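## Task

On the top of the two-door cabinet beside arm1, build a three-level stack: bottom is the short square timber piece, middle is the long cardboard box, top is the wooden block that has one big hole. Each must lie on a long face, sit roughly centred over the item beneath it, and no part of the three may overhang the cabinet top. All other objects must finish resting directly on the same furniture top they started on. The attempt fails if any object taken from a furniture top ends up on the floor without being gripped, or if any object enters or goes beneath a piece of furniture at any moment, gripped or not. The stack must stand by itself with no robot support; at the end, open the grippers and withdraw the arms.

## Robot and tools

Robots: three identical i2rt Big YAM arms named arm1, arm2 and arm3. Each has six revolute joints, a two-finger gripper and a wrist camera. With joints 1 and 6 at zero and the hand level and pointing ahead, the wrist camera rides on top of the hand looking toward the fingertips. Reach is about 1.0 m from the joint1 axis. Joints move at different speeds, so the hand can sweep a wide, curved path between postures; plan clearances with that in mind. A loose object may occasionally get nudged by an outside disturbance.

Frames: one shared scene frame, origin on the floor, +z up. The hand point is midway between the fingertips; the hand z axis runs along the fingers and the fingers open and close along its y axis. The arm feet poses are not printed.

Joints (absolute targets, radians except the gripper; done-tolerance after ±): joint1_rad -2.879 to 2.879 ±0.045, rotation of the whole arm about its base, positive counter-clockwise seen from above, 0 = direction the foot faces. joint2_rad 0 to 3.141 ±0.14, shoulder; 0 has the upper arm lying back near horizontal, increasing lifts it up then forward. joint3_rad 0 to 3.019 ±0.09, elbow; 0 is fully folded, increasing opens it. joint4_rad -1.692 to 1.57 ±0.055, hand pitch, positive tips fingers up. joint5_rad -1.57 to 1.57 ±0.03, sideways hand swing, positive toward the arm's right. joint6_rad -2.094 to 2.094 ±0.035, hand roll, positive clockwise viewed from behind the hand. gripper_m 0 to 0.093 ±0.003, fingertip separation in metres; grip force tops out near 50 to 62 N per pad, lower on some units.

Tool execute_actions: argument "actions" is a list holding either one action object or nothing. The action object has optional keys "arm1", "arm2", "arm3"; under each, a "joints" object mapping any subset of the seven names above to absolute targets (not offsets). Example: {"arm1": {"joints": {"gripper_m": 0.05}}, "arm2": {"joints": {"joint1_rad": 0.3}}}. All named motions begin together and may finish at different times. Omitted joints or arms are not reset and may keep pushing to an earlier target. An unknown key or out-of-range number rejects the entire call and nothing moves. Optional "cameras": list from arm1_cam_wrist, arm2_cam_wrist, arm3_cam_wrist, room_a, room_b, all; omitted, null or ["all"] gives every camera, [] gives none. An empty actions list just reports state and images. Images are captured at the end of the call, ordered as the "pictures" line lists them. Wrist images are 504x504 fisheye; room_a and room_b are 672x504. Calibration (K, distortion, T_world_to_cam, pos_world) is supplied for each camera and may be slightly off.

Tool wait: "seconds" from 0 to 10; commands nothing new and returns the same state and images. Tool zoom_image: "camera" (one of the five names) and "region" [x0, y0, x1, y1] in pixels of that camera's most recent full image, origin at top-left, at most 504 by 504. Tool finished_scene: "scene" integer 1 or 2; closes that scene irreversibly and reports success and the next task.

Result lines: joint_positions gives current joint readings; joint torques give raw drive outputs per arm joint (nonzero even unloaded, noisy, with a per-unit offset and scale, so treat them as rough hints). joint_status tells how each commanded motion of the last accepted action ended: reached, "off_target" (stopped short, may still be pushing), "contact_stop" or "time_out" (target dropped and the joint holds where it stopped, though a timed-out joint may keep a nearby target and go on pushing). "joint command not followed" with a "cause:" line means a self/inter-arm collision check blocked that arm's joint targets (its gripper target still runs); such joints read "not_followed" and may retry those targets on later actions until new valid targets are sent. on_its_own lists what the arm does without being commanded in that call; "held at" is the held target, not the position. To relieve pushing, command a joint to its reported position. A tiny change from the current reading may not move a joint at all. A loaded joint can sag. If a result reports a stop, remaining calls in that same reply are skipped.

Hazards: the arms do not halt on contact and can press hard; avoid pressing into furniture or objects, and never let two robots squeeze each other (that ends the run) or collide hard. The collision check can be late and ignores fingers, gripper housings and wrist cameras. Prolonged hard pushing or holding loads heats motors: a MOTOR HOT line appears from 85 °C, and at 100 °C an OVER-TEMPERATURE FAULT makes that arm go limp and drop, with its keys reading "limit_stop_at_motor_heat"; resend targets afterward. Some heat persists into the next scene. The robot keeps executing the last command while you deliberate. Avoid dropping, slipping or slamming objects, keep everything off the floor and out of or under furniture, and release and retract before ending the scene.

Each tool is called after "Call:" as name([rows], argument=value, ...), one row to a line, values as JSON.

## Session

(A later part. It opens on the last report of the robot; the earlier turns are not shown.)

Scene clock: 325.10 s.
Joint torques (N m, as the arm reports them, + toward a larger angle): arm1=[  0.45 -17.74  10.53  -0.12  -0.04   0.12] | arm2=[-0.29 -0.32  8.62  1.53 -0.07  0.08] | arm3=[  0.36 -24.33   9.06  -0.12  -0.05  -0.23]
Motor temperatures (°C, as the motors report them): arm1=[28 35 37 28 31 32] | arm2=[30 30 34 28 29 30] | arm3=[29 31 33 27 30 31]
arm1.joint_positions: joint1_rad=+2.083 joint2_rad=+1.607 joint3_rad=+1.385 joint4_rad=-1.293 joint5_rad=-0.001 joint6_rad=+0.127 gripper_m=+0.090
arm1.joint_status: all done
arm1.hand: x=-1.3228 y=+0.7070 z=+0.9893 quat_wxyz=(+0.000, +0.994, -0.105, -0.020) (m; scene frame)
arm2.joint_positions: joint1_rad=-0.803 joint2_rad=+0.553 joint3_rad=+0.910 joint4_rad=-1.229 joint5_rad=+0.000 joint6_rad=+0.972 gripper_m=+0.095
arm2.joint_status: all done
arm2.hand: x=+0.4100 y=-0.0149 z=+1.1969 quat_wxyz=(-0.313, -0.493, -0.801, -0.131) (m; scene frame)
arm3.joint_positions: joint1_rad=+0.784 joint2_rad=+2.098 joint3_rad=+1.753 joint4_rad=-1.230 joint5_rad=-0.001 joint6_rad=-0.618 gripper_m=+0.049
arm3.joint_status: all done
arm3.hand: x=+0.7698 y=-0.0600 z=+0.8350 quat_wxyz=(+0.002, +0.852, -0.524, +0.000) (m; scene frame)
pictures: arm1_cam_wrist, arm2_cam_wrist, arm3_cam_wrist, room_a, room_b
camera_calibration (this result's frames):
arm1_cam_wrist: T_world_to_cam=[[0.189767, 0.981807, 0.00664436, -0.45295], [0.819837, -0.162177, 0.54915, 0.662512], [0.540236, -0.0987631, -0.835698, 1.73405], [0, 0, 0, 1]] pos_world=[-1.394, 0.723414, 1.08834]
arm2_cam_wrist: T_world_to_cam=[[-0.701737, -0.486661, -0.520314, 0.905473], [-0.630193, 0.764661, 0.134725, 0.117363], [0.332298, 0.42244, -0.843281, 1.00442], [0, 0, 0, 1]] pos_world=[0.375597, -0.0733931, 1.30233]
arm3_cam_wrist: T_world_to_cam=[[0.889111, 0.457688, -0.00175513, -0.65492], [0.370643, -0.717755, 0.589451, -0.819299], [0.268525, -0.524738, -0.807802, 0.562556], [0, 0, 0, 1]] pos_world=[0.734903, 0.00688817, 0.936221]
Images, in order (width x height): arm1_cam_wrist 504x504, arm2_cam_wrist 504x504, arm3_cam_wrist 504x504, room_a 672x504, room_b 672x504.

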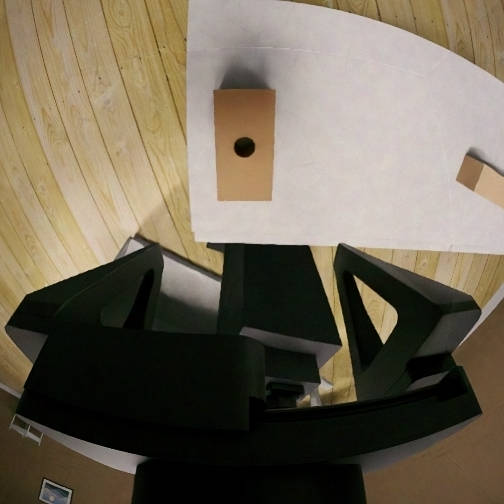

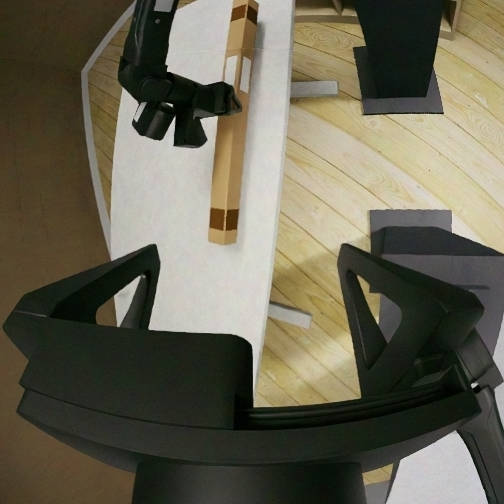

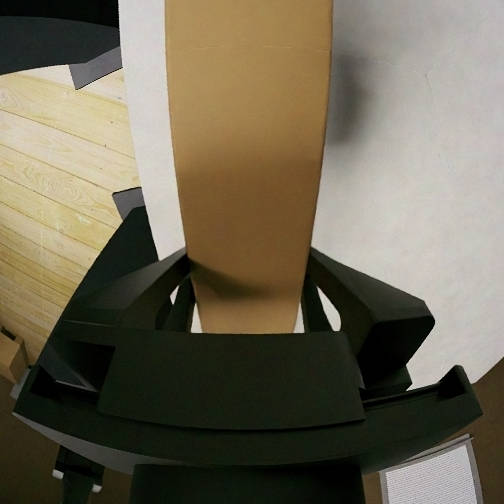

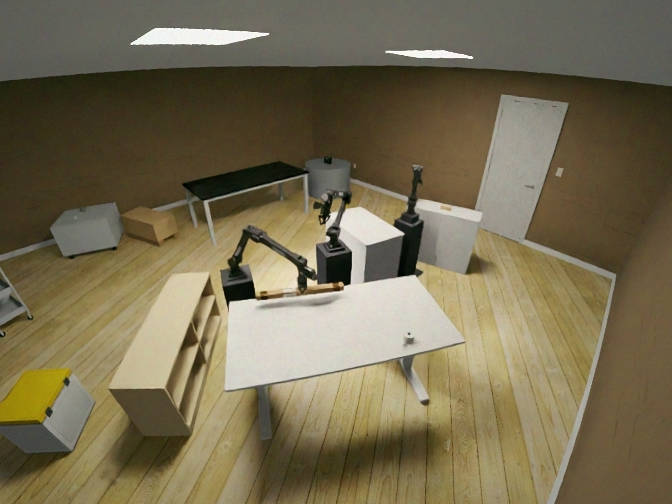

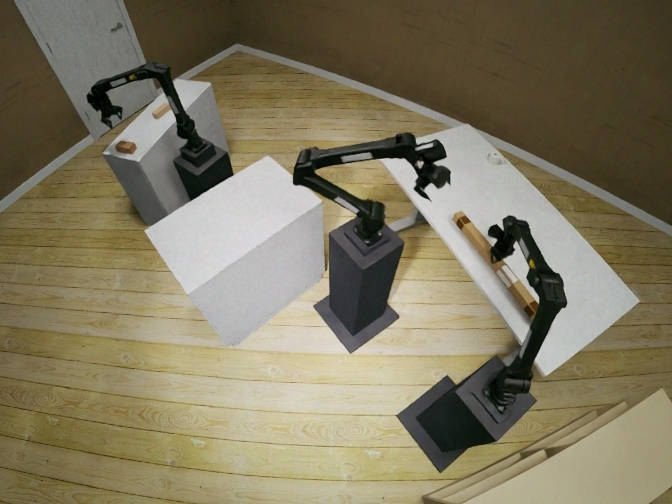

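Call:
execute_actions([
  {"arm1": {"joints": {"joint1_rad": 1.1, "joint2_rad": 1.3, "joint3_rad": 1.2, "joint4_rad": -1.4, "joint6_rad": 0.9}}, "arm2": {"joints": {"joint2_rad": 1.355, "joint3_rad": 1.01, "joint4_rad": -1.21}}, "arm3": {"joints": {"joint2_rad": 2.165, "joint3_rad": 1.70, "joint4_rad": -1.088}}},
], cameras=["arm2_cam_wrist", "arm3_cam_wrist", "room_a"])

Scene clock: 362.27 s.
Joint torques (N m, as the arm reports them, + toward a larger angle): arm1=[  0.31 -11.43   9.76  -0.06  -0.02   0.12] | arm2=[-0.26 -9.64 10.79  0.89 -0.04  0.15] | arm3=[  0.   -22.1    7.78   0.38  -0.04  -0.2 ]
Motor temperatures (°C, as the motors report them): arm1=[28 35 38 28 31 32] | arm2=[30 30 35 28 29 30] | arm3=[29 32 34 27 30 31]
arm1.joint_positions: joint1_rad=+1.098 joint2_rad=+1.296 joint3_rad=+1.197 joint4_rad=-1.393 joint5_rad=+0.000 joint6_rad=+0.885 gripper_m=+0.090
arm1.joint_status: all done
arm1.hand: x=-1.0203 y=+1.0022 z=+1.0483 quat_wxyz=(-0.011, +0.560, -0.828, -0.035) (m; scene frame)
arm2.joint_positions: joint1_rad=-0.803 joint2_rad=+1.352 joint3_rad=+0.975 joint4_rad=-1.224 joint5_rad=+0.000 joint6_rad=+0.973 gripper_m=+0.095
arm2.joint_status: all done
arm2.hand: x=+0.5095 y=-0.0318 z=+0.9926 quat_wxyz=(+0.014, -0.527, -0.850, +0.014) (m; scene frame)
arm3.joint_positions: joint1_rad=+0.784 joint2_rad=+2.159 joint3_rad=+1.696 joint4_rad=-1.097 joint5_rad=-0.001 joint6_rad=-0.621 gripper_m=+0.049
arm3.joint_status: all done
arm3.hand: x=+0.7704 y=-0.0563 z=+0.7783 quat_wxyz=(-0.005, +0.852, -0.523, -0.003) (m; scene frame)
pictures: arm2_cam_wrist, arm3_cam_wrist, room_a
camera_calibration (this result's frames):
arm2_cam_wrist: T_world_to_cam=[[-0.891564, -0.451728, 0.0324762, 0.41001], [-0.350341, 0.733346, 0.582636, -0.367664], [-0.28701, 0.50808, -0.812084, 1.09348], [0, 0, 0, 1]] pos_world=[0.550583, -0.100739, 1.0889]
arm3_cam_wrist: T_world_to_cam=[[0.888055, 0.45967, 0.00788431, -0.663746], [0.370847, -0.72638, 0.578657, -0.775739], [0.271718, -0.510955, -0.815533, 0.522892], [0, 0, 0, 1]] pos_world=[0.735044, 0.00879665, 0.880556]
Images, in order (width x height): arm2_cam_wrist 504x504, arm3_cam_wrist 504x504, room_a 672x504.

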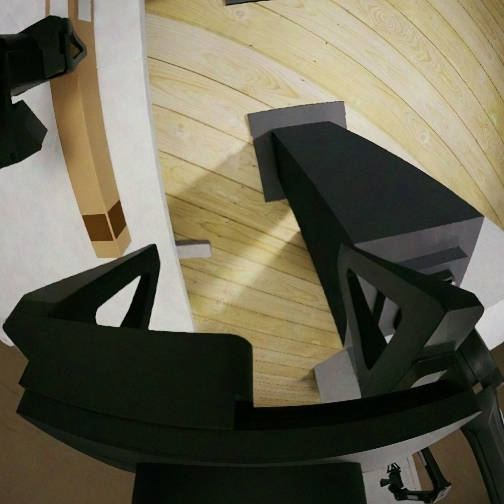

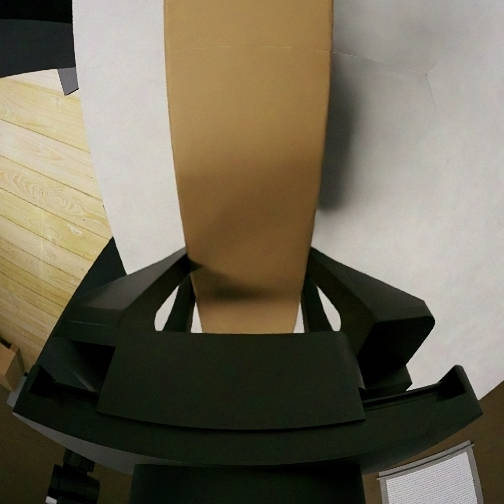

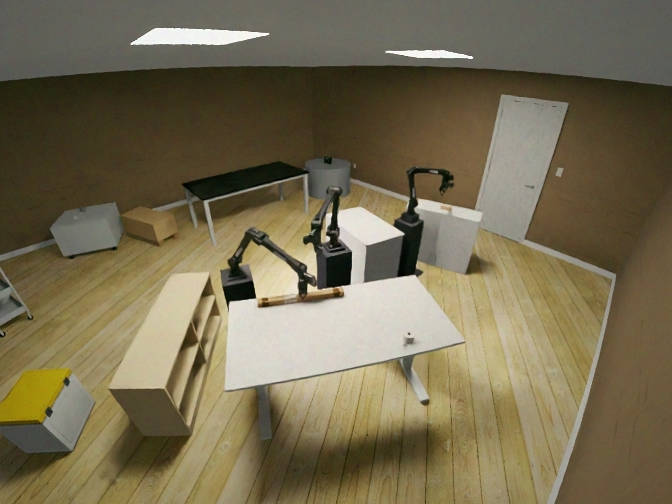

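Call:
zoom_image(camera="room_a", region=[240, 260, 360, 330])

Region (240, 260, 360, 330) of room_a's 672x504 image, scaled by 4.200, with more detail than that image has; it fills the top 294 rows of this view, and the rest is white.

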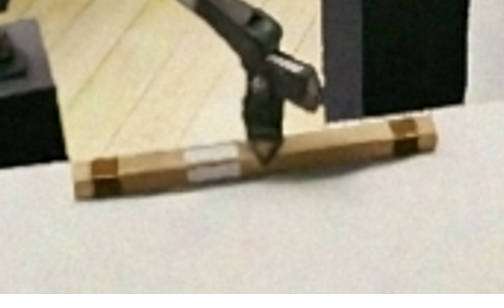

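Call:
execute_actions([
  {"arm1": {"joints": {"joint1_rad": 0.6}}, "arm3": {"joints": {"joint2_rad": 2.2}}},
], cameras=["arm3_cam_wrist"])

Scene clock: 369.57 s.
Joint torques (N m, as the arm reports them, + toward a larger angle): arm1=[ -0.03 -11.33   9.78  -0.07  -0.02   0.11] | arm2=[-0.43 -9.69 10.79  0.8  -0.02  0.15] | arm3=[  0.39 -19.07   7.77   0.52  -0.04  -0.22]
Motor temperatures (°C, as the motors report them): arm1=[28 34 38 28 31 32] | arm2=[30 30 35 28 29 30] | arm3=[29 32 34 27 30 31]
arm1.joint_positions: joint1_rad=+0.596 joint2_rad=+1.296 joint3_rad=+1.197 joint4_rad=-1.393 joint5_rad=+0.000 joint6_rad=+0.887 gripper_m=+0.090
arm1.joint_status: all done
arm1.hand: x=-0.8354 y=+1.0495 z=+1.0514 quat_wxyz=(-0.021, +0.335, -0.941, -0.034) (m; scene frame)
arm2.joint_positions: joint1_rad=-0.803 joint2_rad=+1.352 joint3_rad=+0.975 joint4_rad=-1.224 joint5_rad=+0.000 joint6_rad=+0.973 gripper_m=+0.095
arm2.joint_status: not commanded
arm2.hand: x=+0.5095 y=-0.0318 z=+0.9926 quat_wxyz=(+0.014, -0.527, -0.850, +0.014) (m; scene frame)
arm3.joint_positions: joint1_rad=+0.784 joint2_rad=+2.161 joint3_rad=+1.696 joint4_rad=-1.095 joint5_rad=-0.002 joint6_rad=-0.621 gripper_m=+0.049
arm3.joint_status: all done
arm3.hand: x=+0.7703 y=-0.0564 z=+0.7767 quat_wxyz=(-0.004, +0.852, -0.523, -0.003) (m; scene frame)
pictures: arm3_cam_wrist
camera_calibration (this result's frames):
arm3_cam_wrist: T_world_to_cam=[[0.888057, 0.459685, 0.00667857, -0.662691], [0.371202, -0.725538, 0.579485, -0.775695], [0.271226, -0.512137, -0.814955, 0.521408], [0, 0, 0, 1]] pos_world=[0.735027, 0.00886481, 0.878854]
Images, in order (width x height): arm3_cam_wrist 504x504.

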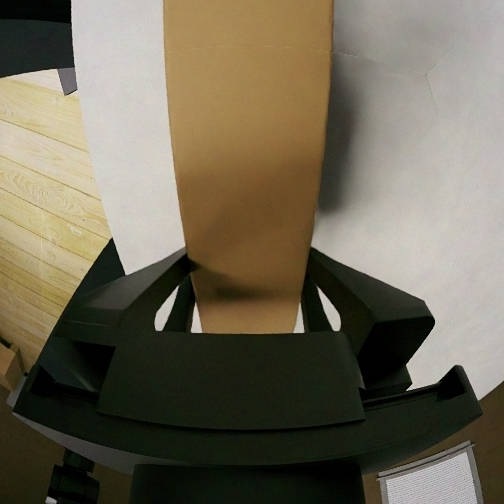

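Call:
execute_actions([
  {"arm1": {"joints": {"joint1_rad": 0.1}}, "arm3": {"joints": {"joint2_rad": 2.16, "gripper_m": 0.09}}},
], cameras=["arm3_cam_wrist"])

Call:
execute_actions([
  {"arm1": {"joints": {"joint1_rad": -1.0, "joint6_rad": 1.58}}, "arm3": {"joints": {"joint2_rad": 1.0, "joint3_rad": 1.3, "joint4_rad": -1.2}}},
], cameras=["arm2_cam_wrist", "arm3_cam_wrist", "room_b"])

Scene clock: 373.47 s.
Joint torques (N m, as the arm reports them, + toward a larger angle): arm1=[  0.46 -11.22   9.82  -0.04  -0.02   0.11] | arm2=[-0.58 -8.93 10.72  0.77 -0.1   0.15] | arm3=[  0.19 -22.84   7.77   0.62   0.01  -0.25]
Motor temperatures (°C, as the motors report them): arm1=[28 34 38 28 31 32] | arm2=[30 30 36 28 29 30] | arm3=[29 32 34 27 30 31]
arm1.joint_positions: joint1_rad=+0.096 joint2_rad=+1.296 joint3_rad=+1.197 joint4_rad=-1.393 joint5_rad=+0.001 joint6_rad=+0.887 gripper_m=+0.090
arm1.joint_status: all done
arm1.hand: x=-0.6516 y=+1.0023 z=+1.0543 quat_wxyz=(-0.030, +0.092, -0.995, -0.032) (m; scene frame)
arm2.joint_positions: joint1_rad=-0.803 joint2_rad=+1.352 joint3_rad=+0.975 joint4_rad=-1.224 joint5_rad=+0.000 joint6_rad=+0.973 gripper_m=+0.095
arm2.joint_status: not commanded
arm2.hand: x=+0.5095 y=-0.0318 z=+0.9926 quat_wxyz=(+0.014, -0.527, -0.850, +0.014) (m; scene frame)
arm3.joint_positions: joint1_rad=+0.784 joint2_rad=+2.161 joint3_rad=+1.696 joint4_rad=-1.095 joint5_rad=-0.002 joint6_rad=-0.621 gripper_m=+0.090
arm3.joint_status: all done
arm3.hand: x=+0.7703 y=-0.0564 z=+0.7767 quat_wxyz=(-0.004, +0.852, -0.523, -0.003) (m; scene frame)
pictures: arm3_cam_wrist
camera_calibration (this result's frames):
arm3_cam_wrist: T_world_to_cam=[[0.888057, 0.459685, 0.00667857, -0.662691], [0.371202, -0.725538, 0.579485, -0.775695], [0.271226, -0.512137, -0.814955, 0.521408], [0, 0, 0, 1]] pos_world=[0.735027, 0.00886481, 0.878854]
Images, in order (width x height): arm3_cam_wrist 504x504.

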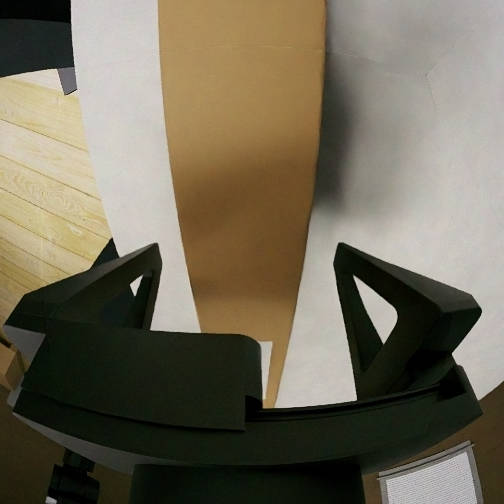

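Scene clock: 375.13 s.
Joint torques (N m, as the arm reports them, + toward a larger angle): arm1=[  0.23 -11.4    9.77  -0.08  -0.02   0.12] | arm2=[-0.5  -9.1  10.83  0.76 -0.06  0.13] | arm3=[ 0.65 -3.84  9.26  1.01 -0.02 -0.16]
Motor temperatures (°C, as the motors report them): arm1=[28 34 38 28 31 32] | arm2=[30 30 36 28 29 30] | arm3=[29 32 34 27 30 31]
arm1.joint_positions: joint1_rad=-1.000 joint2_rad=+1.299 joint3_rad=+1.197 joint4_rad=-1.393 joint5_rad=+0.001 joint6_rad=+1.566 gripper_m=+0.090
arm1.joint_status: all done
arm1.hand: x=-0.4520 y=+0.6556 z=+1.0562 quat_wxyz=(-0.033, -0.713, -0.699, -0.032) (m; scene frame)
arm2.joint_positions: joint1_rad=-0.803 joint2_rad=+1.352 joint3_rad=+0.975 joint4_rad=-1.224 joint5_rad=+0.000 joint6_rad=+0.973 gripper_m=+0.095
arm2.joint_status: not commanded
arm2.hand: x=+0.5095 y=-0.0318 z=+0.9926 quat_wxyz=(+0.014, -0.527, -0.850, +0.014) (m; scene frame)
arm3.joint_positions: joint1_rad=+0.784 joint2_rad=+0.989 joint3_rad=+1.302 joint4_rad=-1.190 joint5_rad=-0.001 joint6_rad=-0.622 gripper_m=+0.090
arm3.joint_status: all done
arm3.hand: x=+0.7340 y=-0.2957 z=+1.1992 quat_wxyz=(-0.313, +0.802, -0.491, -0.133) (m; scene frame)
pictures: arm2_cam_wrist, arm3_cam_wrist, room_b
camera_calibration (this result's frames):
arm2_cam_wrist: T_world_to_cam=[[-0.891564, -0.451728, 0.0324762, 0.41001], [-0.350341, 0.733346, 0.582636, -0.367664], [-0.28701, 0.50808, -0.812084, 1.09348], [0, 0, 0, 1]] pos_world=[0.550583, -0.100739, 1.0889]
arm3_cam_wrist: T_world_to_cam=[[0.867038, 0.325551, 0.377176, -0.991822], [0.338985, -0.940237, 0.0322995, -0.564356], [0.36515, 0.099852, -0.925578, 0.997652], [0, 0, 0, 1]] pos_world=[0.686963, -0.307358, 1.31573]
Images, in order (width x height): arm2_cam_wrist 504x504, arm3_cam_wrist 504x504, room_b 672x504.

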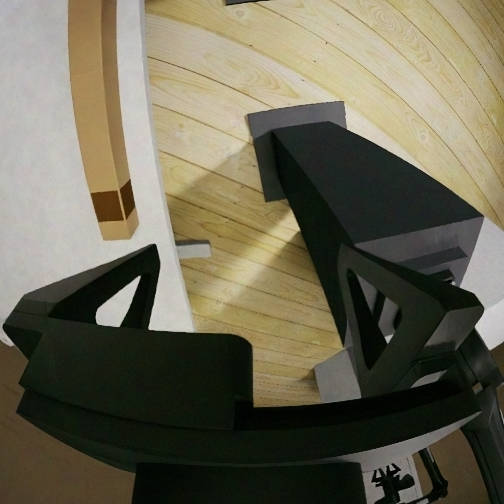

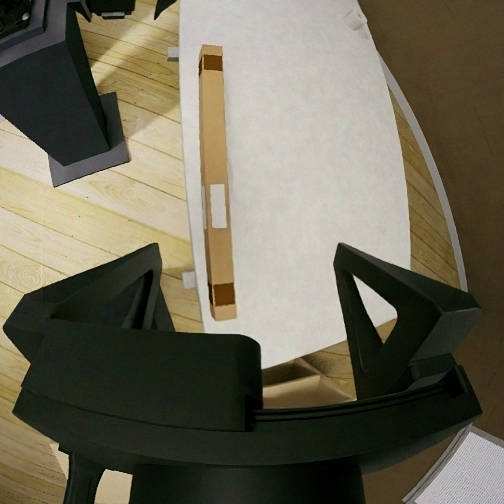

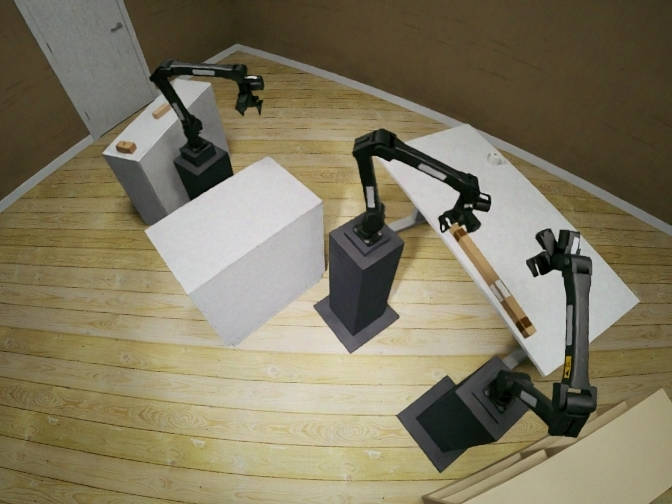

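Call:
zoom_image(camera="arm3_cam_wrist", region=[120, 30, 320, 330])

Region (120, 30, 320, 330) of arm3_cam_wrist's 504x504 image, scaled by 1.680, with more detail than that image has.

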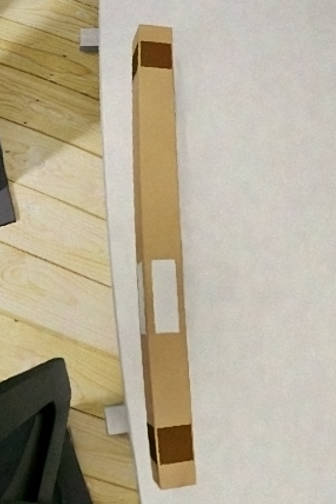

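Call:
execute_actions([
  {"arm1": {"joints": {"joint1_rad": -2.5}}, "arm2": {"joints": {"joint1_rad": -0.866, "joint2_rad": 2.085, "joint3_rad": 1.605, "joint4_rad": -1.04, "joint6_rad": 0.93}}, "arm3": {"joints": {"joint1_rad": -0.6}}},
], cameras=["arm1_cam_wrist", "arm2_cam_wrist", "room_b"])

Scene clock: 399.63 s.
Joint torques (N m, as the arm reports them, + toward a larger angle): arm1=[  0.96 -12.04   9.76  -0.12  -0.04   0.12] | arm2=[  0.21 -21.02  11.16   0.53  -0.06  -0.04] | arm3=[ 0.18 -5.21  8.96  1.03 -0.09 -0.17]
Motor temperatures (°C, as the motors report them): arm1=[28 34 38 28 31 32] | arm2=[30 30 37 28 29 30] | arm3=[29 30 34 27 30 31]
arm1.joint_positions: joint1_rad=-2.502 joint2_rad=+1.302 joint3_rad=+1.197 joint4_rad=-1.393 joint5_rad=+0.001 joint6_rad=+1.567 gripper_m=+0.090
arm1.joint_status: all done
arm1.hand: x=-0.8193 y=+0.2819 z=+1.0487 quat_wxyz=(-0.036, -0.999, -0.024, -0.009) (m; scene frame)
arm2.joint_positions: joint1_rad=-0.864 joint2_rad=+2.092 joint3_rad=+1.557 joint4_rad=-1.048 joint5_rad=+0.000 joint6_rad=+0.937 gripper_m=+0.095
arm2.joint_status: all done
arm2.hand: x=+0.7410 y=-0.1022 z=+0.8469 quat_wxyz=(+0.006, -0.537, -0.843, +0.011) (m; scene frame)
arm3.joint_positions: joint1_rad=-0.599 joint2_rad=+0.997 joint3_rad=+1.302 joint4_rad=-1.190 joint5_rad=+0.000 joint6_rad=-0.622 gripper_m=+0.090
arm3.joint_status: all done
arm3.hand: x=+1.0681 y=-0.6682 z=+1.1958 quat_wxyz=(-0.321, +0.305, -0.891, +0.097) (m; scene frame)
pictures: arm1_cam_wrist, arm2_cam_wrist, room_b
camera_calibration (this result's frames):
arm1_cam_wrist: T_world_to_cam=[[-0.067436, 0.995747, -0.062776, -0.273368], [0.800854, 0.0915479, 0.591821, 0.0163251], [0.595051, -0.0103644, -0.803621, 1.45603], [0, 0, 0, 1]] pos_world=[-0.897923, 0.285802, 1.14328]
arm2_cam_wrist: T_world_to_cam=[[-0.90314, -0.428961, 0.0181968, 0.612281], [-0.341516, 0.743426, 0.575052, -0.149134], [-0.260203, 0.513138, -0.817914, 1.06298], [0, 0, 0, 1]] pos_world=[0.778634, -0.171941, 0.944045]
Images, in order (width x height): arm1_cam_wrist 504x504, arm2_cam_wrist 504x504, room_b 672x504.

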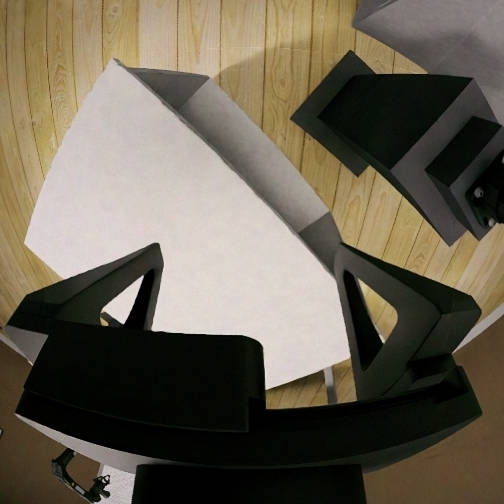

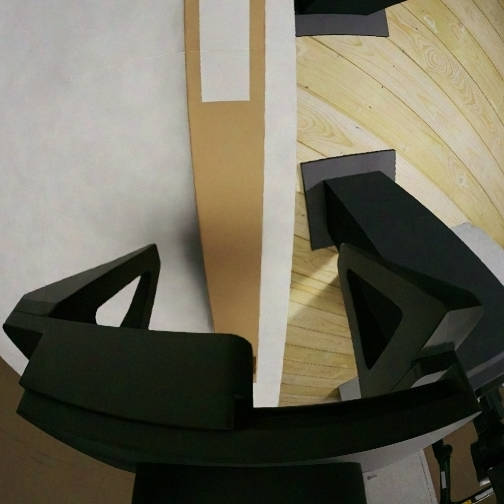

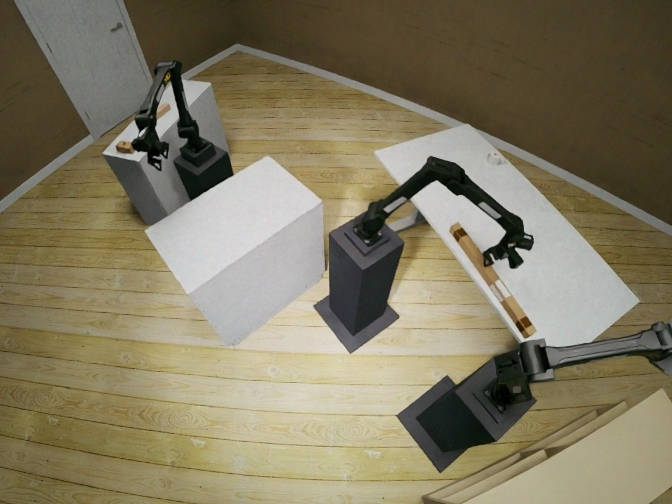

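Call:
execute_actions([
  {"arm2": {"joints": {"joint1_rad": -0.893, "joint2_rad": 2.245, "joint3_rad": 1.665, "joint4_rad": -0.936, "joint6_rad": 0.905}}},
], cameras=["arm2_cam_wrist"])

Scene clock: 422.33 s.
Joint torques (N m, as the arm reports them, + toward a larger angle): arm1=[  0.8  -11.91   9.71  -0.13  -0.04   0.12] | arm2=[ -0.4  -21.86   9.09   0.81  -0.08  -0.05] | arm3=[ 0.27 -5.42  9.12  0.92 -0.08 -0.18]
Motor temperatures (°C, as the motors report them): arm1=[28 34 38 28 31 32] | arm2=[30 32 37 28 29 30] | arm3=[29 30 34 27 30 31]
arm1.joint_positions: joint1_rad=-2.502 joint2_rad=+1.302 joint3_rad=+1.197 joint4_rad=-1.393 joint5_rad=+0.001 joint6_rad=+1.567 gripper_m=+0.090
arm1.joint_status: not commanded
arm1.hand: x=-0.8193 y=+0.2819 z=+1.0487 quat_wxyz=(-0.036, -0.999, -0.024, -0.009) (m; scene frame)
arm2.joint_positions: joint1_rad=-0.888 joint2_rad=+2.245 joint3_rad=+1.641 joint4_rad=-0.948 joint5_rad=+0.000 joint6_rad=+0.913 gripper_m=+0.095
arm2.joint_status: all done
arm2.hand: x=+0.7721 y=-0.1249 z=+0.7839 quat_wxyz=(-0.009, -0.537, -0.844, +0.005) (m; scene frame)
arm3.joint_positions: joint1_rad=-0.599 joint2_rad=+0.997 joint3_rad=+1.302 joint4_rad=-1.190 joint5_rad=+0.000 joint6_rad=-0.622 gripper_m=+0.090
arm3.joint_status: not commanded
arm3.hand: x=+1.0681 y=-0.6682 z=+1.1958 quat_wxyz=(-0.321, +0.305, -0.891, +0.097) (m; scene frame)
pictures: arm2_cam_wrist
camera_calibration (this result's frames):
arm2_cam_wrist: T_world_to_cam=[[-0.902776, -0.430061, -0.00658977, 0.650794], [-0.359796, 0.746704, 0.559446, -0.0586933], [-0.235675, 0.507425, -0.828841, 1.0201], [0, 0, 0, 1]] pos_world=[0.806817, -0.193919, 0.882628]
Images, in order (width x height): arm2_cam_wrist 504x504.

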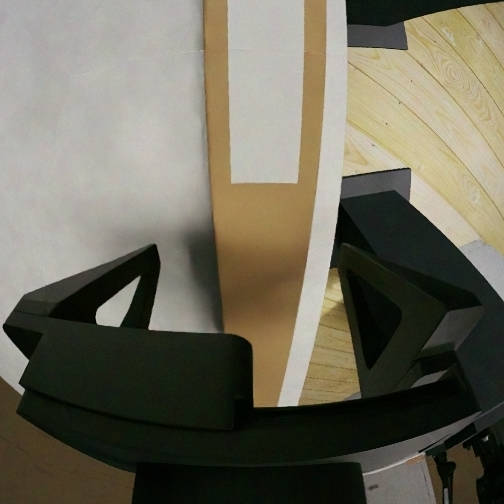

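Call:
execute_actions([
  {"arm2": {"joints": {"joint2_rad": 2.31}}},
], cameras=[])

Call:
execute_actions([
  {"arm2": {"joints": {"gripper_m": 0.03}}},
], cameras=["arm2_cam_wrist"])

Scene clock: 433.17 s.
Joint torques (N m, as the arm reports them, + toward a larger angle): arm1=[  0.79 -11.9    9.71  -0.12  -0.04   0.12] | arm2=[  0.02 -21.03   8.9    0.98  -0.08  -0.03] | arm3=[ 0.43 -4.86  9.    0.93 -0.08 -0.18]
Motor temperatures (°C, as the motors report them): arm1=[28 34 38 28 31 32] | arm2=[30 33 36 28 29 30] | arm3=[29 29 34 27 30 31]
arm1.joint_positions: joint1_rad=-2.502 joint2_rad=+1.302 joint3_rad=+1.197 joint4_rad=-1.393 joint5_rad=+0.001 joint6_rad=+1.567 gripper_m=+0.090
arm1.joint_status: not commanded
arm1.hand: x=-0.8193 y=+0.2819 z=+1.0487 quat_wxyz=(-0.036, -0.999, -0.024, -0.009) (m; scene frame)
arm2.joint_positions: joint1_rad=-0.888 joint2_rad=+2.294 joint3_rad=+1.641 joint4_rad=-0.948 joint5_rad=+0.000 joint6_rad=+0.913 gripper_m=+0.095
arm2.joint_status: all done
arm2.hand: x=+0.7611 y=-0.1229 z=+0.7545 quat_wxyz=(+0.014, -0.537, -0.843, +0.014) (m; scene frame)
arm3.joint_positions: joint1_rad=-0.599 joint2_rad=+0.997 joint3_rad=+1.302 joint4_rad=-1.190 joint5_rad=+0.000 joint6_rad=-0.622 gripper_m=+0.090
arm3.joint_status: not commanded
arm3.hand: x=+1.0681 y=-0.6682 z=+1.1958 quat_wxyz=(-0.321, +0.305, -0.891, +0.097) (m; scene frame)
pictures: none
No camera images: the call's "cameras" was empty. Leave "cameras" out to get every camera's image.

Scene clock: 433.80 s.
Joint torques (N m, as the arm reports them, + toward a larger angle): arm1=[  0.8  -11.92   9.71  -0.12  -0.03   0.12] | arm2=[ -0.05 -21.09   8.81   0.73  -0.06  -0.03] | arm3=[ 0.46 -4.69  9.14  0.86 -0.1  -0.18]
Motor temperatures (°C, as the motors report them): arm1=[28 34 38 28 31 32] | arm2=[30 33 36 28 29 30] | arm3=[29 29 34 27 30 31]
arm1.joint_positions: joint1_rad=-2.502 joint2_rad=+1.302 joint3_rad=+1.197 joint4_rad=-1.393 joint5_rad=+0.001 joint6_rad=+1.567 gripper_m=+0.090
arm1.joint_status: not commanded
arm1.hand: x=-0.8193 y=+0.2819 z=+1.0487 quat_wxyz=(-0.036, -0.999, -0.024, -0.009) (m; scene frame)
arm2.joint_positions: joint1_rad=-0.888 joint2_rad=+2.294 joint3_rad=+1.641 joint4_rad=-0.948 joint5_rad=+0.000 joint6_rad=+0.911 gripper_m=+0.050
arm2.joint_status: gripper_m off_target (ended at +0.050, target +0.030)
arm2.hand: x=+0.7611 y=-0.1229 z=+0.7545 quat_wxyz=(+0.014, -0.537, -0.844, +0.014) (m; scene frame)
arm3.joint_positions: joint1_rad=-0.599 joint2_rad=+0.997 joint3_rad=+1.302 joint4_rad=-1.190 joint5_rad=+0.000 joint6_rad=-0.622 gripper_m=+0.090
arm3.joint_status: not commanded
arm3.hand: x=+1.0681 y=-0.6682 z=+1.1958 quat_wxyz=(-0.321, +0.305, -0.891, +0.097) (m; scene frame)
pictures: arm2_cam_wrist
camera_calibration (this result's frames):
arm2_cam_wrist: T_world_to_cam=[[-0.902016, -0.430529, 0.0318003, 0.611972], [-0.332825, 0.740443, 0.583927, -0.0874455], [-0.274944, 0.516128, -0.811183, 1.00981], [0, 0, 0, 1]] pos_world=[0.800545, -0.192969, 0.850738]
Images, in order (width x height): arm2_cam_wrist 504x504.

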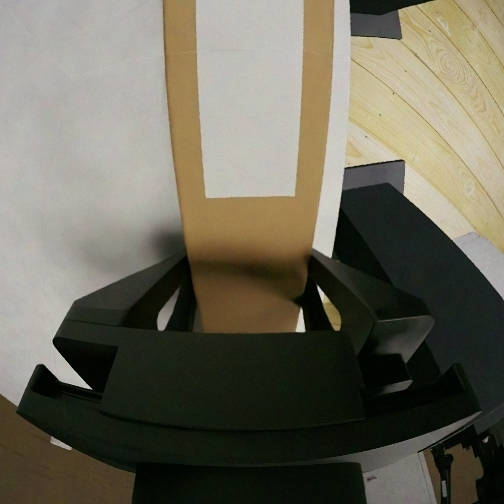

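Call:
execute_actions([
  {"arm2": {"joints": {"joint1_rad": 2.2, "joint2_rad": 2.19, "joint3_rad": 1.94, "joint4_rad": -1.275, "joint6_rad": -1.06}}},
], cameras=["arm1_cam_wrist", "arm2_cam_wrist", "room_a", "room_b"])

Scene clock: 453.60 s.
Joint torques (N m, as the arm reports them, + toward a larger angle): arm1=[  0.79 -11.9    9.71  -0.13  -0.04   0.12] | arm2=[ -0.29 -22.7    9.25  -0.2   -0.13  -0.04] | arm3=[ 0.54 -5.06  9.03  0.93 -0.06 -0.19]
Motor temperatures (°C, as the motors report them): arm1=[28 34 38 28 31 32] | arm2=[31 33 36 28 29 30] | arm3=[29 29 35 27 30 31]
arm1.joint_positions: joint1_rad=-2.502 joint2_rad=+1.302 joint3_rad=+1.197 joint4_rad=-1.393 joint5_rad=+0.001 joint6_rad=+1.567 gripper_m=+0.090
arm1.joint_status: not commanded
arm1.hand: x=-0.8193 y=+0.2819 z=+1.0487 quat_wxyz=(-0.036, -0.999, -0.024, -0.009) (m; scene frame)
arm2.joint_positions: joint1_rad=+2.204 joint2_rad=+2.188 joint3_rad=+1.933 joint4_rad=-1.259 joint5_rad=-0.002 joint6_rad=-1.053 gripper_m=+0.050
arm2.joint_status: all done
arm2.hand: x=-0.4967 y=+0.1977 z=+0.9281 quat_wxyz=(-0.012, +0.924, +0.381, -0.030) (m; scene frame)
arm3.joint_positions: joint1_rad=-0.599 joint2_rad=+0.997 joint3_rad=+1.302 joint4_rad=-1.190 joint5_rad=+0.000 joint6_rad=-0.622 gripper_m=+0.090
arm3.joint_status: not commanded
arm3.hand: x=+1.0681 y=-0.6682 z=+1.1958 quat_wxyz=(-0.321, +0.305, -0.891, +0.097) (m; scene frame)
pictures: arm1_cam_wrist, arm2_cam_wrist, room_a, room_b
camera_calibration (this result's frames):
arm1_cam_wrist: T_world_to_cam=[[-0.067436, 0.995747, -0.062776, -0.273368], [0.800854, 0.0915479, 0.591821, 0.0163251], [0.595051, -0.0103644, -0.803621, 1.45603], [0, 0, 0, 1]] pos_world=[-0.897923, 0.285802, 1.14328]
arm2_cam_wrist: T_world_to_cam=[[-0.708928, 0.704207, 0.0389012, -0.525128], [0.609045, 0.583448, 0.537264, -0.30262], [0.355648, 0.404574, -0.842517, 1.00371], [0, 0, 0, 1]] pos_world=[-0.544938, 0.140285, 1.02866]
Images, in order (width x height): arm1_cam_wrist 504x504, arm2_cam_wrist 504x504, room_a 672x504, room_b 672x504.

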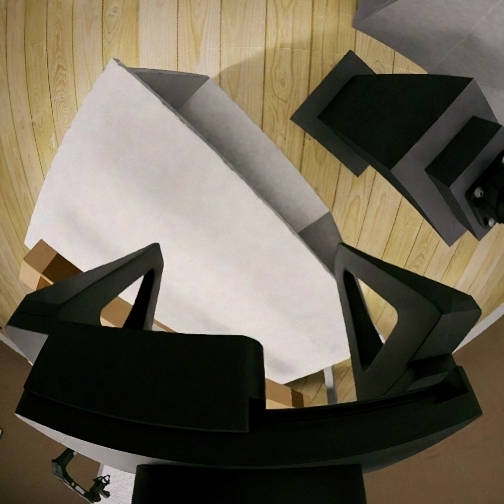

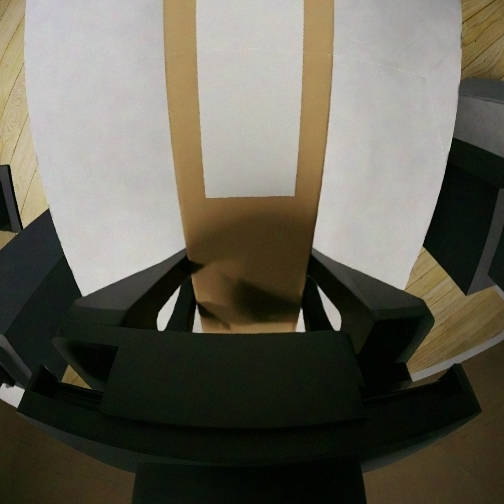

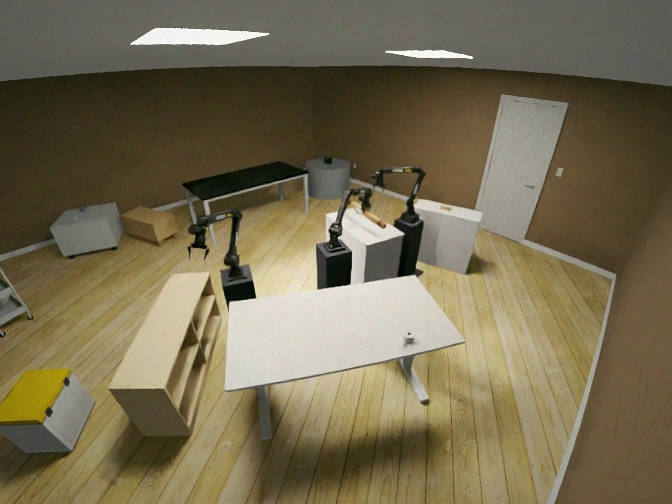

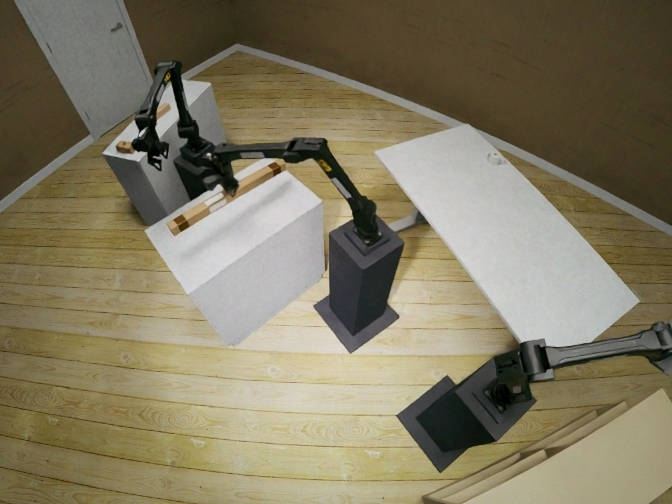

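Call:
execute_actions([
  {"arm1": {"joints": {"joint6_rad": 1.40}}, "arm2": {"joints": {"joint2_rad": 2.31, "joint3_rad": 1.845, "joint4_rad": -1.10}}},
], cameras=["arm1_cam_wrist", "arm2_cam_wrist", "room_a"])

Scene clock: 469.33 s.
Joint torques (N m, as the arm reports them, + toward a larger angle): arm1=[  0.81 -11.92   9.73  -0.12  -0.04  -0.15] | arm2=[  0.38 -23.54   7.87   1.03  -0.25  -0.02] | arm3=[ 0.1  -5.65  9.    0.92 -0.07 -0.16]
Motor temperatures (°C, as the motors report them): arm1=[28 34 38 28 31 32] | arm2=[30 34 36 28 29 30] | arm3=[29 29 35 27 30 31]
arm1.joint_positions: joint1_rad=-2.502 joint2_rad=+1.302 joint3_rad=+1.197 joint4_rad=-1.393 joint5_rad=+0.001 joint6_rad=+1.414 gripper_m=+0.090
arm1.joint_status: all done
arm1.hand: x=-0.8193 y=+0.2819 z=+1.0487 quat_wxyz=(-0.036, -0.994, -0.100, -0.006) (m; scene frame)
arm2.joint_positions: joint1_rad=+2.205 joint2_rad=+2.311 joint3_rad=+1.850 joint4_rad=-1.116 joint5_rad=+0.000 joint6_rad=-1.054 gripper_m=+0.050
arm2.joint_status: all done
arm2.hand: x=-0.4859 y=+0.1929 z=+0.8179 quat_wxyz=(+0.007, +0.924, +0.382, -0.004) (m; scene frame)
arm3.joint_positions: joint1_rad=-0.599 joint2_rad=+0.997 joint3_rad=+1.302 joint4_rad=-1.190 joint5_rad=+0.000 joint6_rad=-0.622 gripper_m=+0.090
arm3.joint_status: not commanded
arm3.hand: x=+1.0681 y=-0.6682 z=+1.1958 quat_wxyz=(-0.321, +0.305, -0.891, +0.097) (m; scene frame)
pictures: arm1_cam_wrist, arm2_cam_wrist, room_a
camera_calibration (this result's frames):
arm1_cam_wrist: T_world_to_cam=[[-0.218275, 0.973782, -0.0640625, -0.389406], [0.783935, 0.21406, 0.582774, -0.0225782], [0.581208, 0.0769842, -0.810106, 1.42687], [0, 0, 0, 1]] pos_world=[-0.896607, 0.274183, 1.14413]
arm2_cam_wrist: T_world_to_cam=[[-0.711132, 0.702887, -0.0155238, -0.466117], [0.573627, 0.59284, 0.565237, -0.289182], [0.406501, 0.393054, -0.824782, 0.921336], [0, 0, 0, 1]] pos_world=[-0.540112, 0.136932, 0.916122]
Images, in order (width x height): arm1_cam_wrist 504x504, arm2_cam_wrist 504x504, room_a 672x504.

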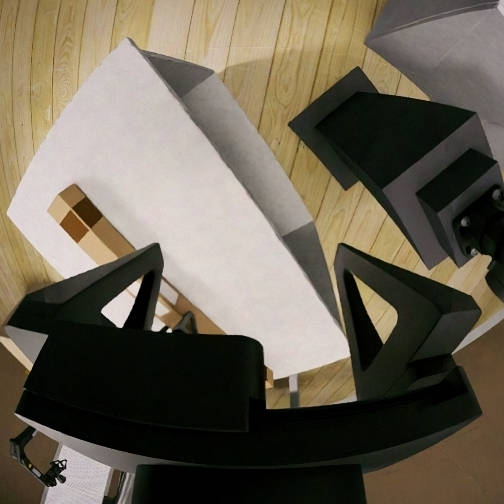

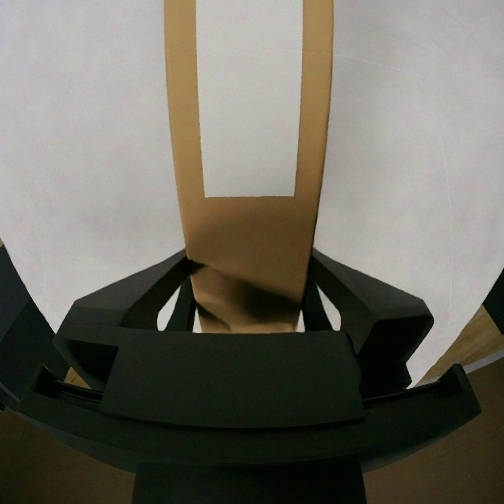

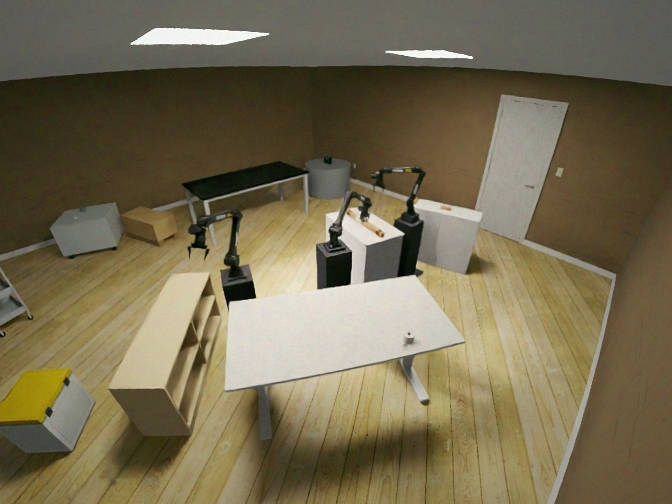

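Call:
execute_actions([
  {"arm2": {"joints": {"joint2_rad": 2.355}}},
], cameras=["arm1_cam_wrist"])

Scene clock: 471.43 s.
Joint torques (N m, as the arm reports them, + toward a larger angle): arm1=[  0.79 -11.93   9.73  -0.12  -0.04  -0.15] | arm2=[  0.34 -20.67   7.8    0.97  -0.26  -0.03] | arm3=[ 0.53 -4.55  9.01  1.1  -0.08 -0.2 ]
Motor temperatures (°C, as the motors report them): arm1=[28 34 38 28 31 32] | arm2=[30 34 36 28 29 30] | arm3=[29 29 35 27 30 31]
arm1.joint_positions: joint1_rad=-2.502 joint2_rad=+1.302 joint3_rad=+1.197 joint4_rad=-1.393 joint5_rad=+0.001 joint6_rad=+1.414 gripper_m=+0.090
arm1.joint_status: not commanded
arm1.hand: x=-0.8193 y=+0.2819 z=+1.0487 quat_wxyz=(-0.036, -0.994, -0.100, -0.006) (m; scene frame)
arm2.joint_positions: joint1_rad=+2.205 joint2_rad=+2.316 joint3_rad=+1.850 joint4_rad=-1.116 joint5_rad=+0.001 joint6_rad=-1.054 gripper_m=+0.050
arm2.joint_status: all done
arm2.hand: x=-0.4850 y=+0.1929 z=+0.8150 quat_wxyz=(+0.008, +0.924, +0.382, -0.002) (m; scene frame)
arm3.joint_positions: joint1_rad=-0.599 joint2_rad=+0.997 joint3_rad=+1.302 joint4_rad=-1.190 joint5_rad=+0.000 joint6_rad=-0.622 gripper_m=+0.090
arm3.joint_status: not commanded
arm3.hand: x=+1.0681 y=-0.6682 z=+1.1958 quat_wxyz=(-0.321, +0.305, -0.891, +0.097) (m; scene frame)
pictures: arm1_cam_wrist
camera_calibration (this result's frames):
arm1_cam_wrist: T_world_to_cam=[[-0.218647, 0.973699, -0.0640636, -0.389686], [0.783869, 0.214362, 0.582751, -0.0226934], [0.581156, 0.0771995, -0.810122, 1.42679], [0, 0, 0, 1]] pos_world=[-0.896602, 0.274154, 1.14413]
Images, in order (width x height): arm1_cam_wrist 504x504.

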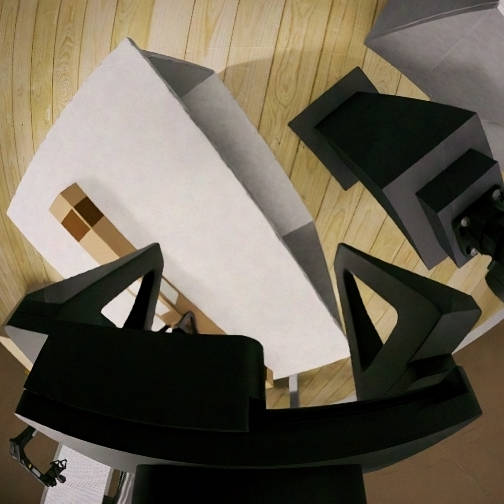

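Call:
execute_actions([
  {"arm2": {"joints": {"joint2_rad": 2.315, "gripper_m": 0.09}}},
], cameras=["arm2_cam_wrist"])

Call:
execute_actions([
  {"arm2": {"joints": {"joint2_rad": 2.1}}},
], cameras=["arm2_cam_wrist", "arm1_cam_wrist"])

Scene clock: 477.00 s.
Joint torques (N m, as the arm reports them, + toward a larger angle): arm1=[  0.83 -11.9    9.72  -0.12  -0.04  -0.15] | arm2=[  0.45 -24.15   7.77   1.03  -0.32  -0.01] | arm3=[ 0.08 -5.24  9.06  1.03 -0.08 -0.15]
Motor temperatures (°C, as the motors report them): arm1=[28 34 38 28 31 32] | arm2=[30 34 35 28 29 30] | arm3=[29 29 35 27 30 31]
arm1.joint_positions: joint1_rad=-2.502 joint2_rad=+1.302 joint3_rad=+1.197 joint4_rad=-1.393 joint5_rad=+0.001 joint6_rad=+1.414 gripper_m=+0.090
arm1.joint_status: not commanded
arm1.hand: x=-0.8193 y=+0.2819 z=+1.0487 quat_wxyz=(-0.036, -0.994, -0.100, -0.006) (m; scene frame)
arm2.joint_positions: joint1_rad=+2.205 joint2_rad=+2.315 joint3_rad=+1.850 joint4_rad=-1.116 joint5_rad=+0.001 joint6_rad=-1.055 gripper_m=+0.090
arm2.joint_status: all done
arm2.hand: x=-0.4852 y=+0.1929 z=+0.8152 quat_wxyz=(+0.008, +0.924, +0.382, -0.002) (m; scene frame)
arm3.joint_positions: joint1_rad=-0.599 joint2_rad=+0.997 joint3_rad=+1.302 joint4_rad=-1.190 joint5_rad=+0.000 joint6_rad=-0.622 gripper_m=+0.090
arm3.joint_status: not commanded
arm3.hand: x=+1.0681 y=-0.6682 z=+1.1958 quat_wxyz=(-0.321, +0.305, -0.891, +0.097) (m; scene frame)
pictures: arm2_cam_wrist
camera_calibration (this result's frames):
arm2_cam_wrist: T_world_to_cam=[[-0.711647, 0.702299, -0.0182871, -0.463539], [0.570888, 0.593265, 0.56756, -0.291323], [0.409446, 0.393462, -0.823129, 0.918833], [0, 0, 0, 1]] pos_world=[-0.539775, 0.136849, 0.913185]
Images, in order (width x height): arm2_cam_wrist 504x504.

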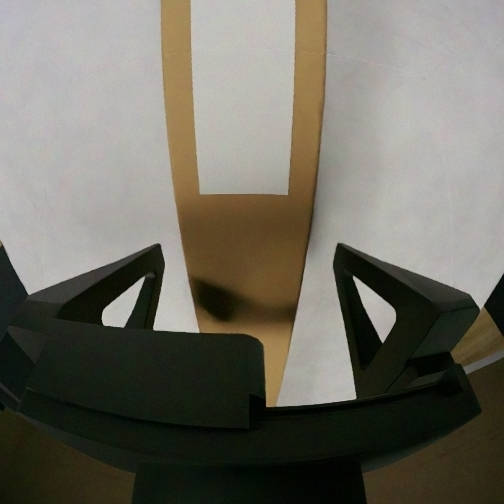

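Scene clock: 478.33 s.
Joint torques (N m, as the arm reports them, + toward a larger angle): arm1=[  0.78 -11.88   9.72  -0.1   -0.04  -0.15] | arm2=[  0.83 -20.35   9.02   1.43  -0.27   0.01] | arm3=[ 0.46 -5.49  8.91  0.85 -0.09 -0.18]
Motor temperatures (°C, as the motors report them): arm1=[28 34 38 28 31 32] | arm2=[30 34 35 28 29 30] | arm3=[29 29 35 27 30 31]
arm1.joint_positions: joint1_rad=-2.502 joint2_rad=+1.302 joint3_rad=+1.197 joint4_rad=-1.393 joint5_rad=+0.001 joint6_rad=+1.414 gripper_m=+0.090
arm1.joint_status: not commanded
arm1.hand: x=-0.8193 y=+0.2819 z=+1.0487 quat_wxyz=(-0.036, -0.994, -0.100, -0.006) (m; scene frame)
arm2.joint_positions: joint1_rad=+2.205 joint2_rad=+2.083 joint3_rad=+1.844 joint4_rad=-1.115 joint5_rad=+0.001 joint6_rad=-1.055 gripper_m=+0.090
arm2.joint_status: all done
arm2.hand: x=-0.5065 y=+0.2013 z=+0.9663 quat_wxyz=(-0.062, +0.919, +0.379, -0.092) (m; scene frame)
arm3.joint_positions: joint1_rad=-0.599 joint2_rad=+0.997 joint3_rad=+1.302 joint4_rad=-1.190 joint5_rad=+0.000 joint6_rad=-0.622 gripper_m=+0.090
arm3.joint_status: not commanded
arm3.hand: x=+1.0681 y=-0.6682 z=+1.1958 quat_wxyz=(-0.321, +0.305, -0.891, +0.097) (m; scene frame)
pictures: arm1_cam_wrist, arm2_cam_wrist
camera_calibration (this result's frames):
arm1_cam_wrist: T_world_to_cam=[[-0.218647, 0.973699, -0.0640636, -0.389686], [0.783869, 0.214362, 0.582751, -0.0226934], [0.581156, 0.0771995, -0.810122, 1.42679], [0, 0, 0, 1]] pos_world=[-0.896602, 0.274154, 1.14413]
arm2_cam_wrist: T_world_to_cam=[[-0.691476, 0.700008, 0.178466, -0.66133], [0.686363, 0.559566, 0.464533, -0.205075], [0.225313, 0.443706, -0.867386, 0.988007], [0, 0, 0, 1]] pos_world=[-0.539149, 0.139305, 1.07027]
Images, in order (width x height): arm1_cam_wrist 504x504, arm2_cam_wrist 504x504.

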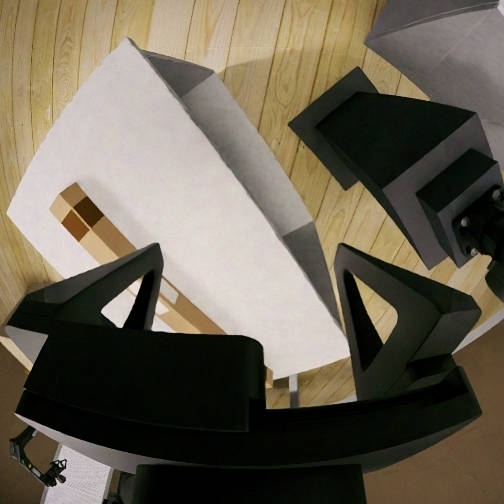

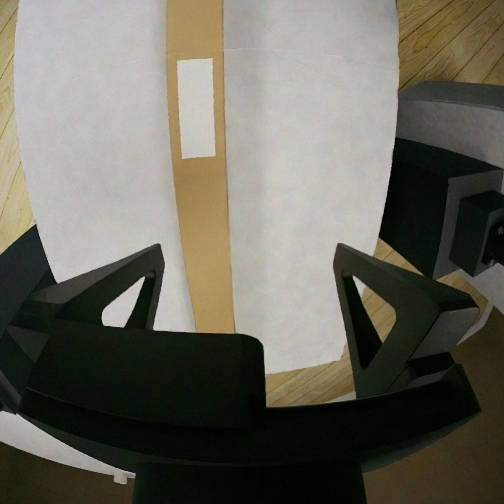

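Call:
execute_actions([
  {"arm1": {"joints": {"joint1_rad": -1.90, "joint2_rad": 1.94, "joint3_rad": 1.68, "joint4_rad": -1.26}}, "arm2": {"joints": {"joint1_rad": 1.3, "joint2_rad": 1.0}}},
], cameras=["arm1_cam_wrist", "room_b"])

Scene clock: 490.97 s.
Joint torques (N m, as the arm reports them, + toward a larger angle): arm1=[  1.   -23.27  12.65   0.     0.03  -0.12] | arm2=[-0.1  -3.9   6.93  2.16 -0.26  0.05] | arm3=[ 0.37 -4.98  9.18  0.94 -0.09 -0.19]
Motor temperatures (°C, as the motors report them): arm1=[28 34 39 28 31 32] | arm2=[30 34 36 28 29 30] | arm3=[29 29 35 27 30 31]
arm1.joint_positions: joint1_rad=-1.901 joint2_rad=+1.953 joint3_rad=+1.638 joint4_rad=-1.258 joint5_rad=-0.001 joint6_rad=+1.411 gripper_m=+0.090
arm1.joint_status: all done
arm1.hand: x=-0.4797 y=+0.1954 z=+0.9182 quat_wxyz=(-0.002, -0.920, -0.391, -0.008) (m; scene frame)
arm2.joint_positions: joint1_rad=+1.309 joint2_rad=+1.005 joint3_rad=+1.854 joint4_rad=-1.104 joint5_rad=+0.002 joint6_rad=-1.055 gripper_m=+0.090
arm2.joint_status: all done
arm2.hand: x=+0.0207 y=+0.3622 z=+1.5737 quat_wxyz=(-0.542, +0.793, -0.049, -0.274) (m; scene frame)
arm3.joint_positions: joint1_rad=-0.599 joint2_rad=+0.997 joint3_rad=+1.302 joint4_rad=-1.190 joint5_rad=+0.000 joint6_rad=-0.622 gripper_m=+0.090
arm3.joint_status: not commanded
arm3.hand: x=+1.0681 y=-0.6682 z=+1.1958 quat_wxyz=(-0.321, +0.305, -0.891, +0.097) (m; scene frame)
pictures: arm1_cam_wrist, room_b
camera_calibration (this result's frames):
arm1_cam_wrist: T_world_to_cam=[[-0.734398, 0.678719, 0.0000600048, -0.488241], [0.546767, 0.591569, 0.59253, -0.390714], [0.402126, 0.435186, -0.805548, 0.970435], [0, 0, 0, 1]] pos_world=[-0.535171, 0.140193, 1.01327]
Images, in order (width x height): arm1_cam_wrist 504x504, room_b 672x504.

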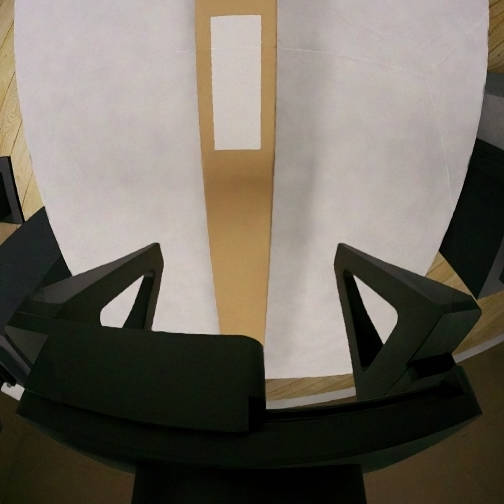

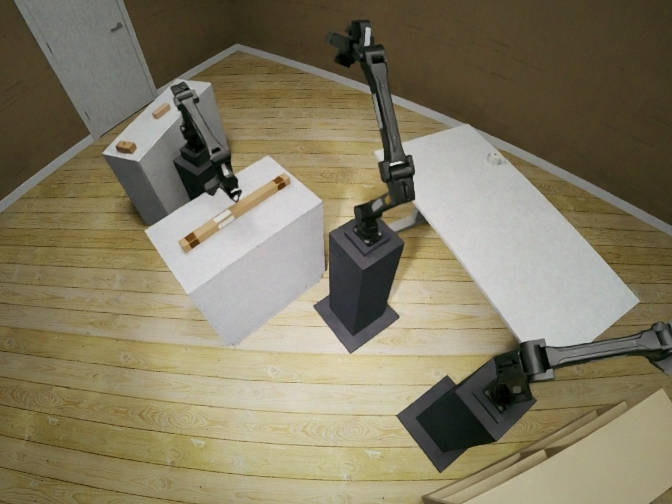

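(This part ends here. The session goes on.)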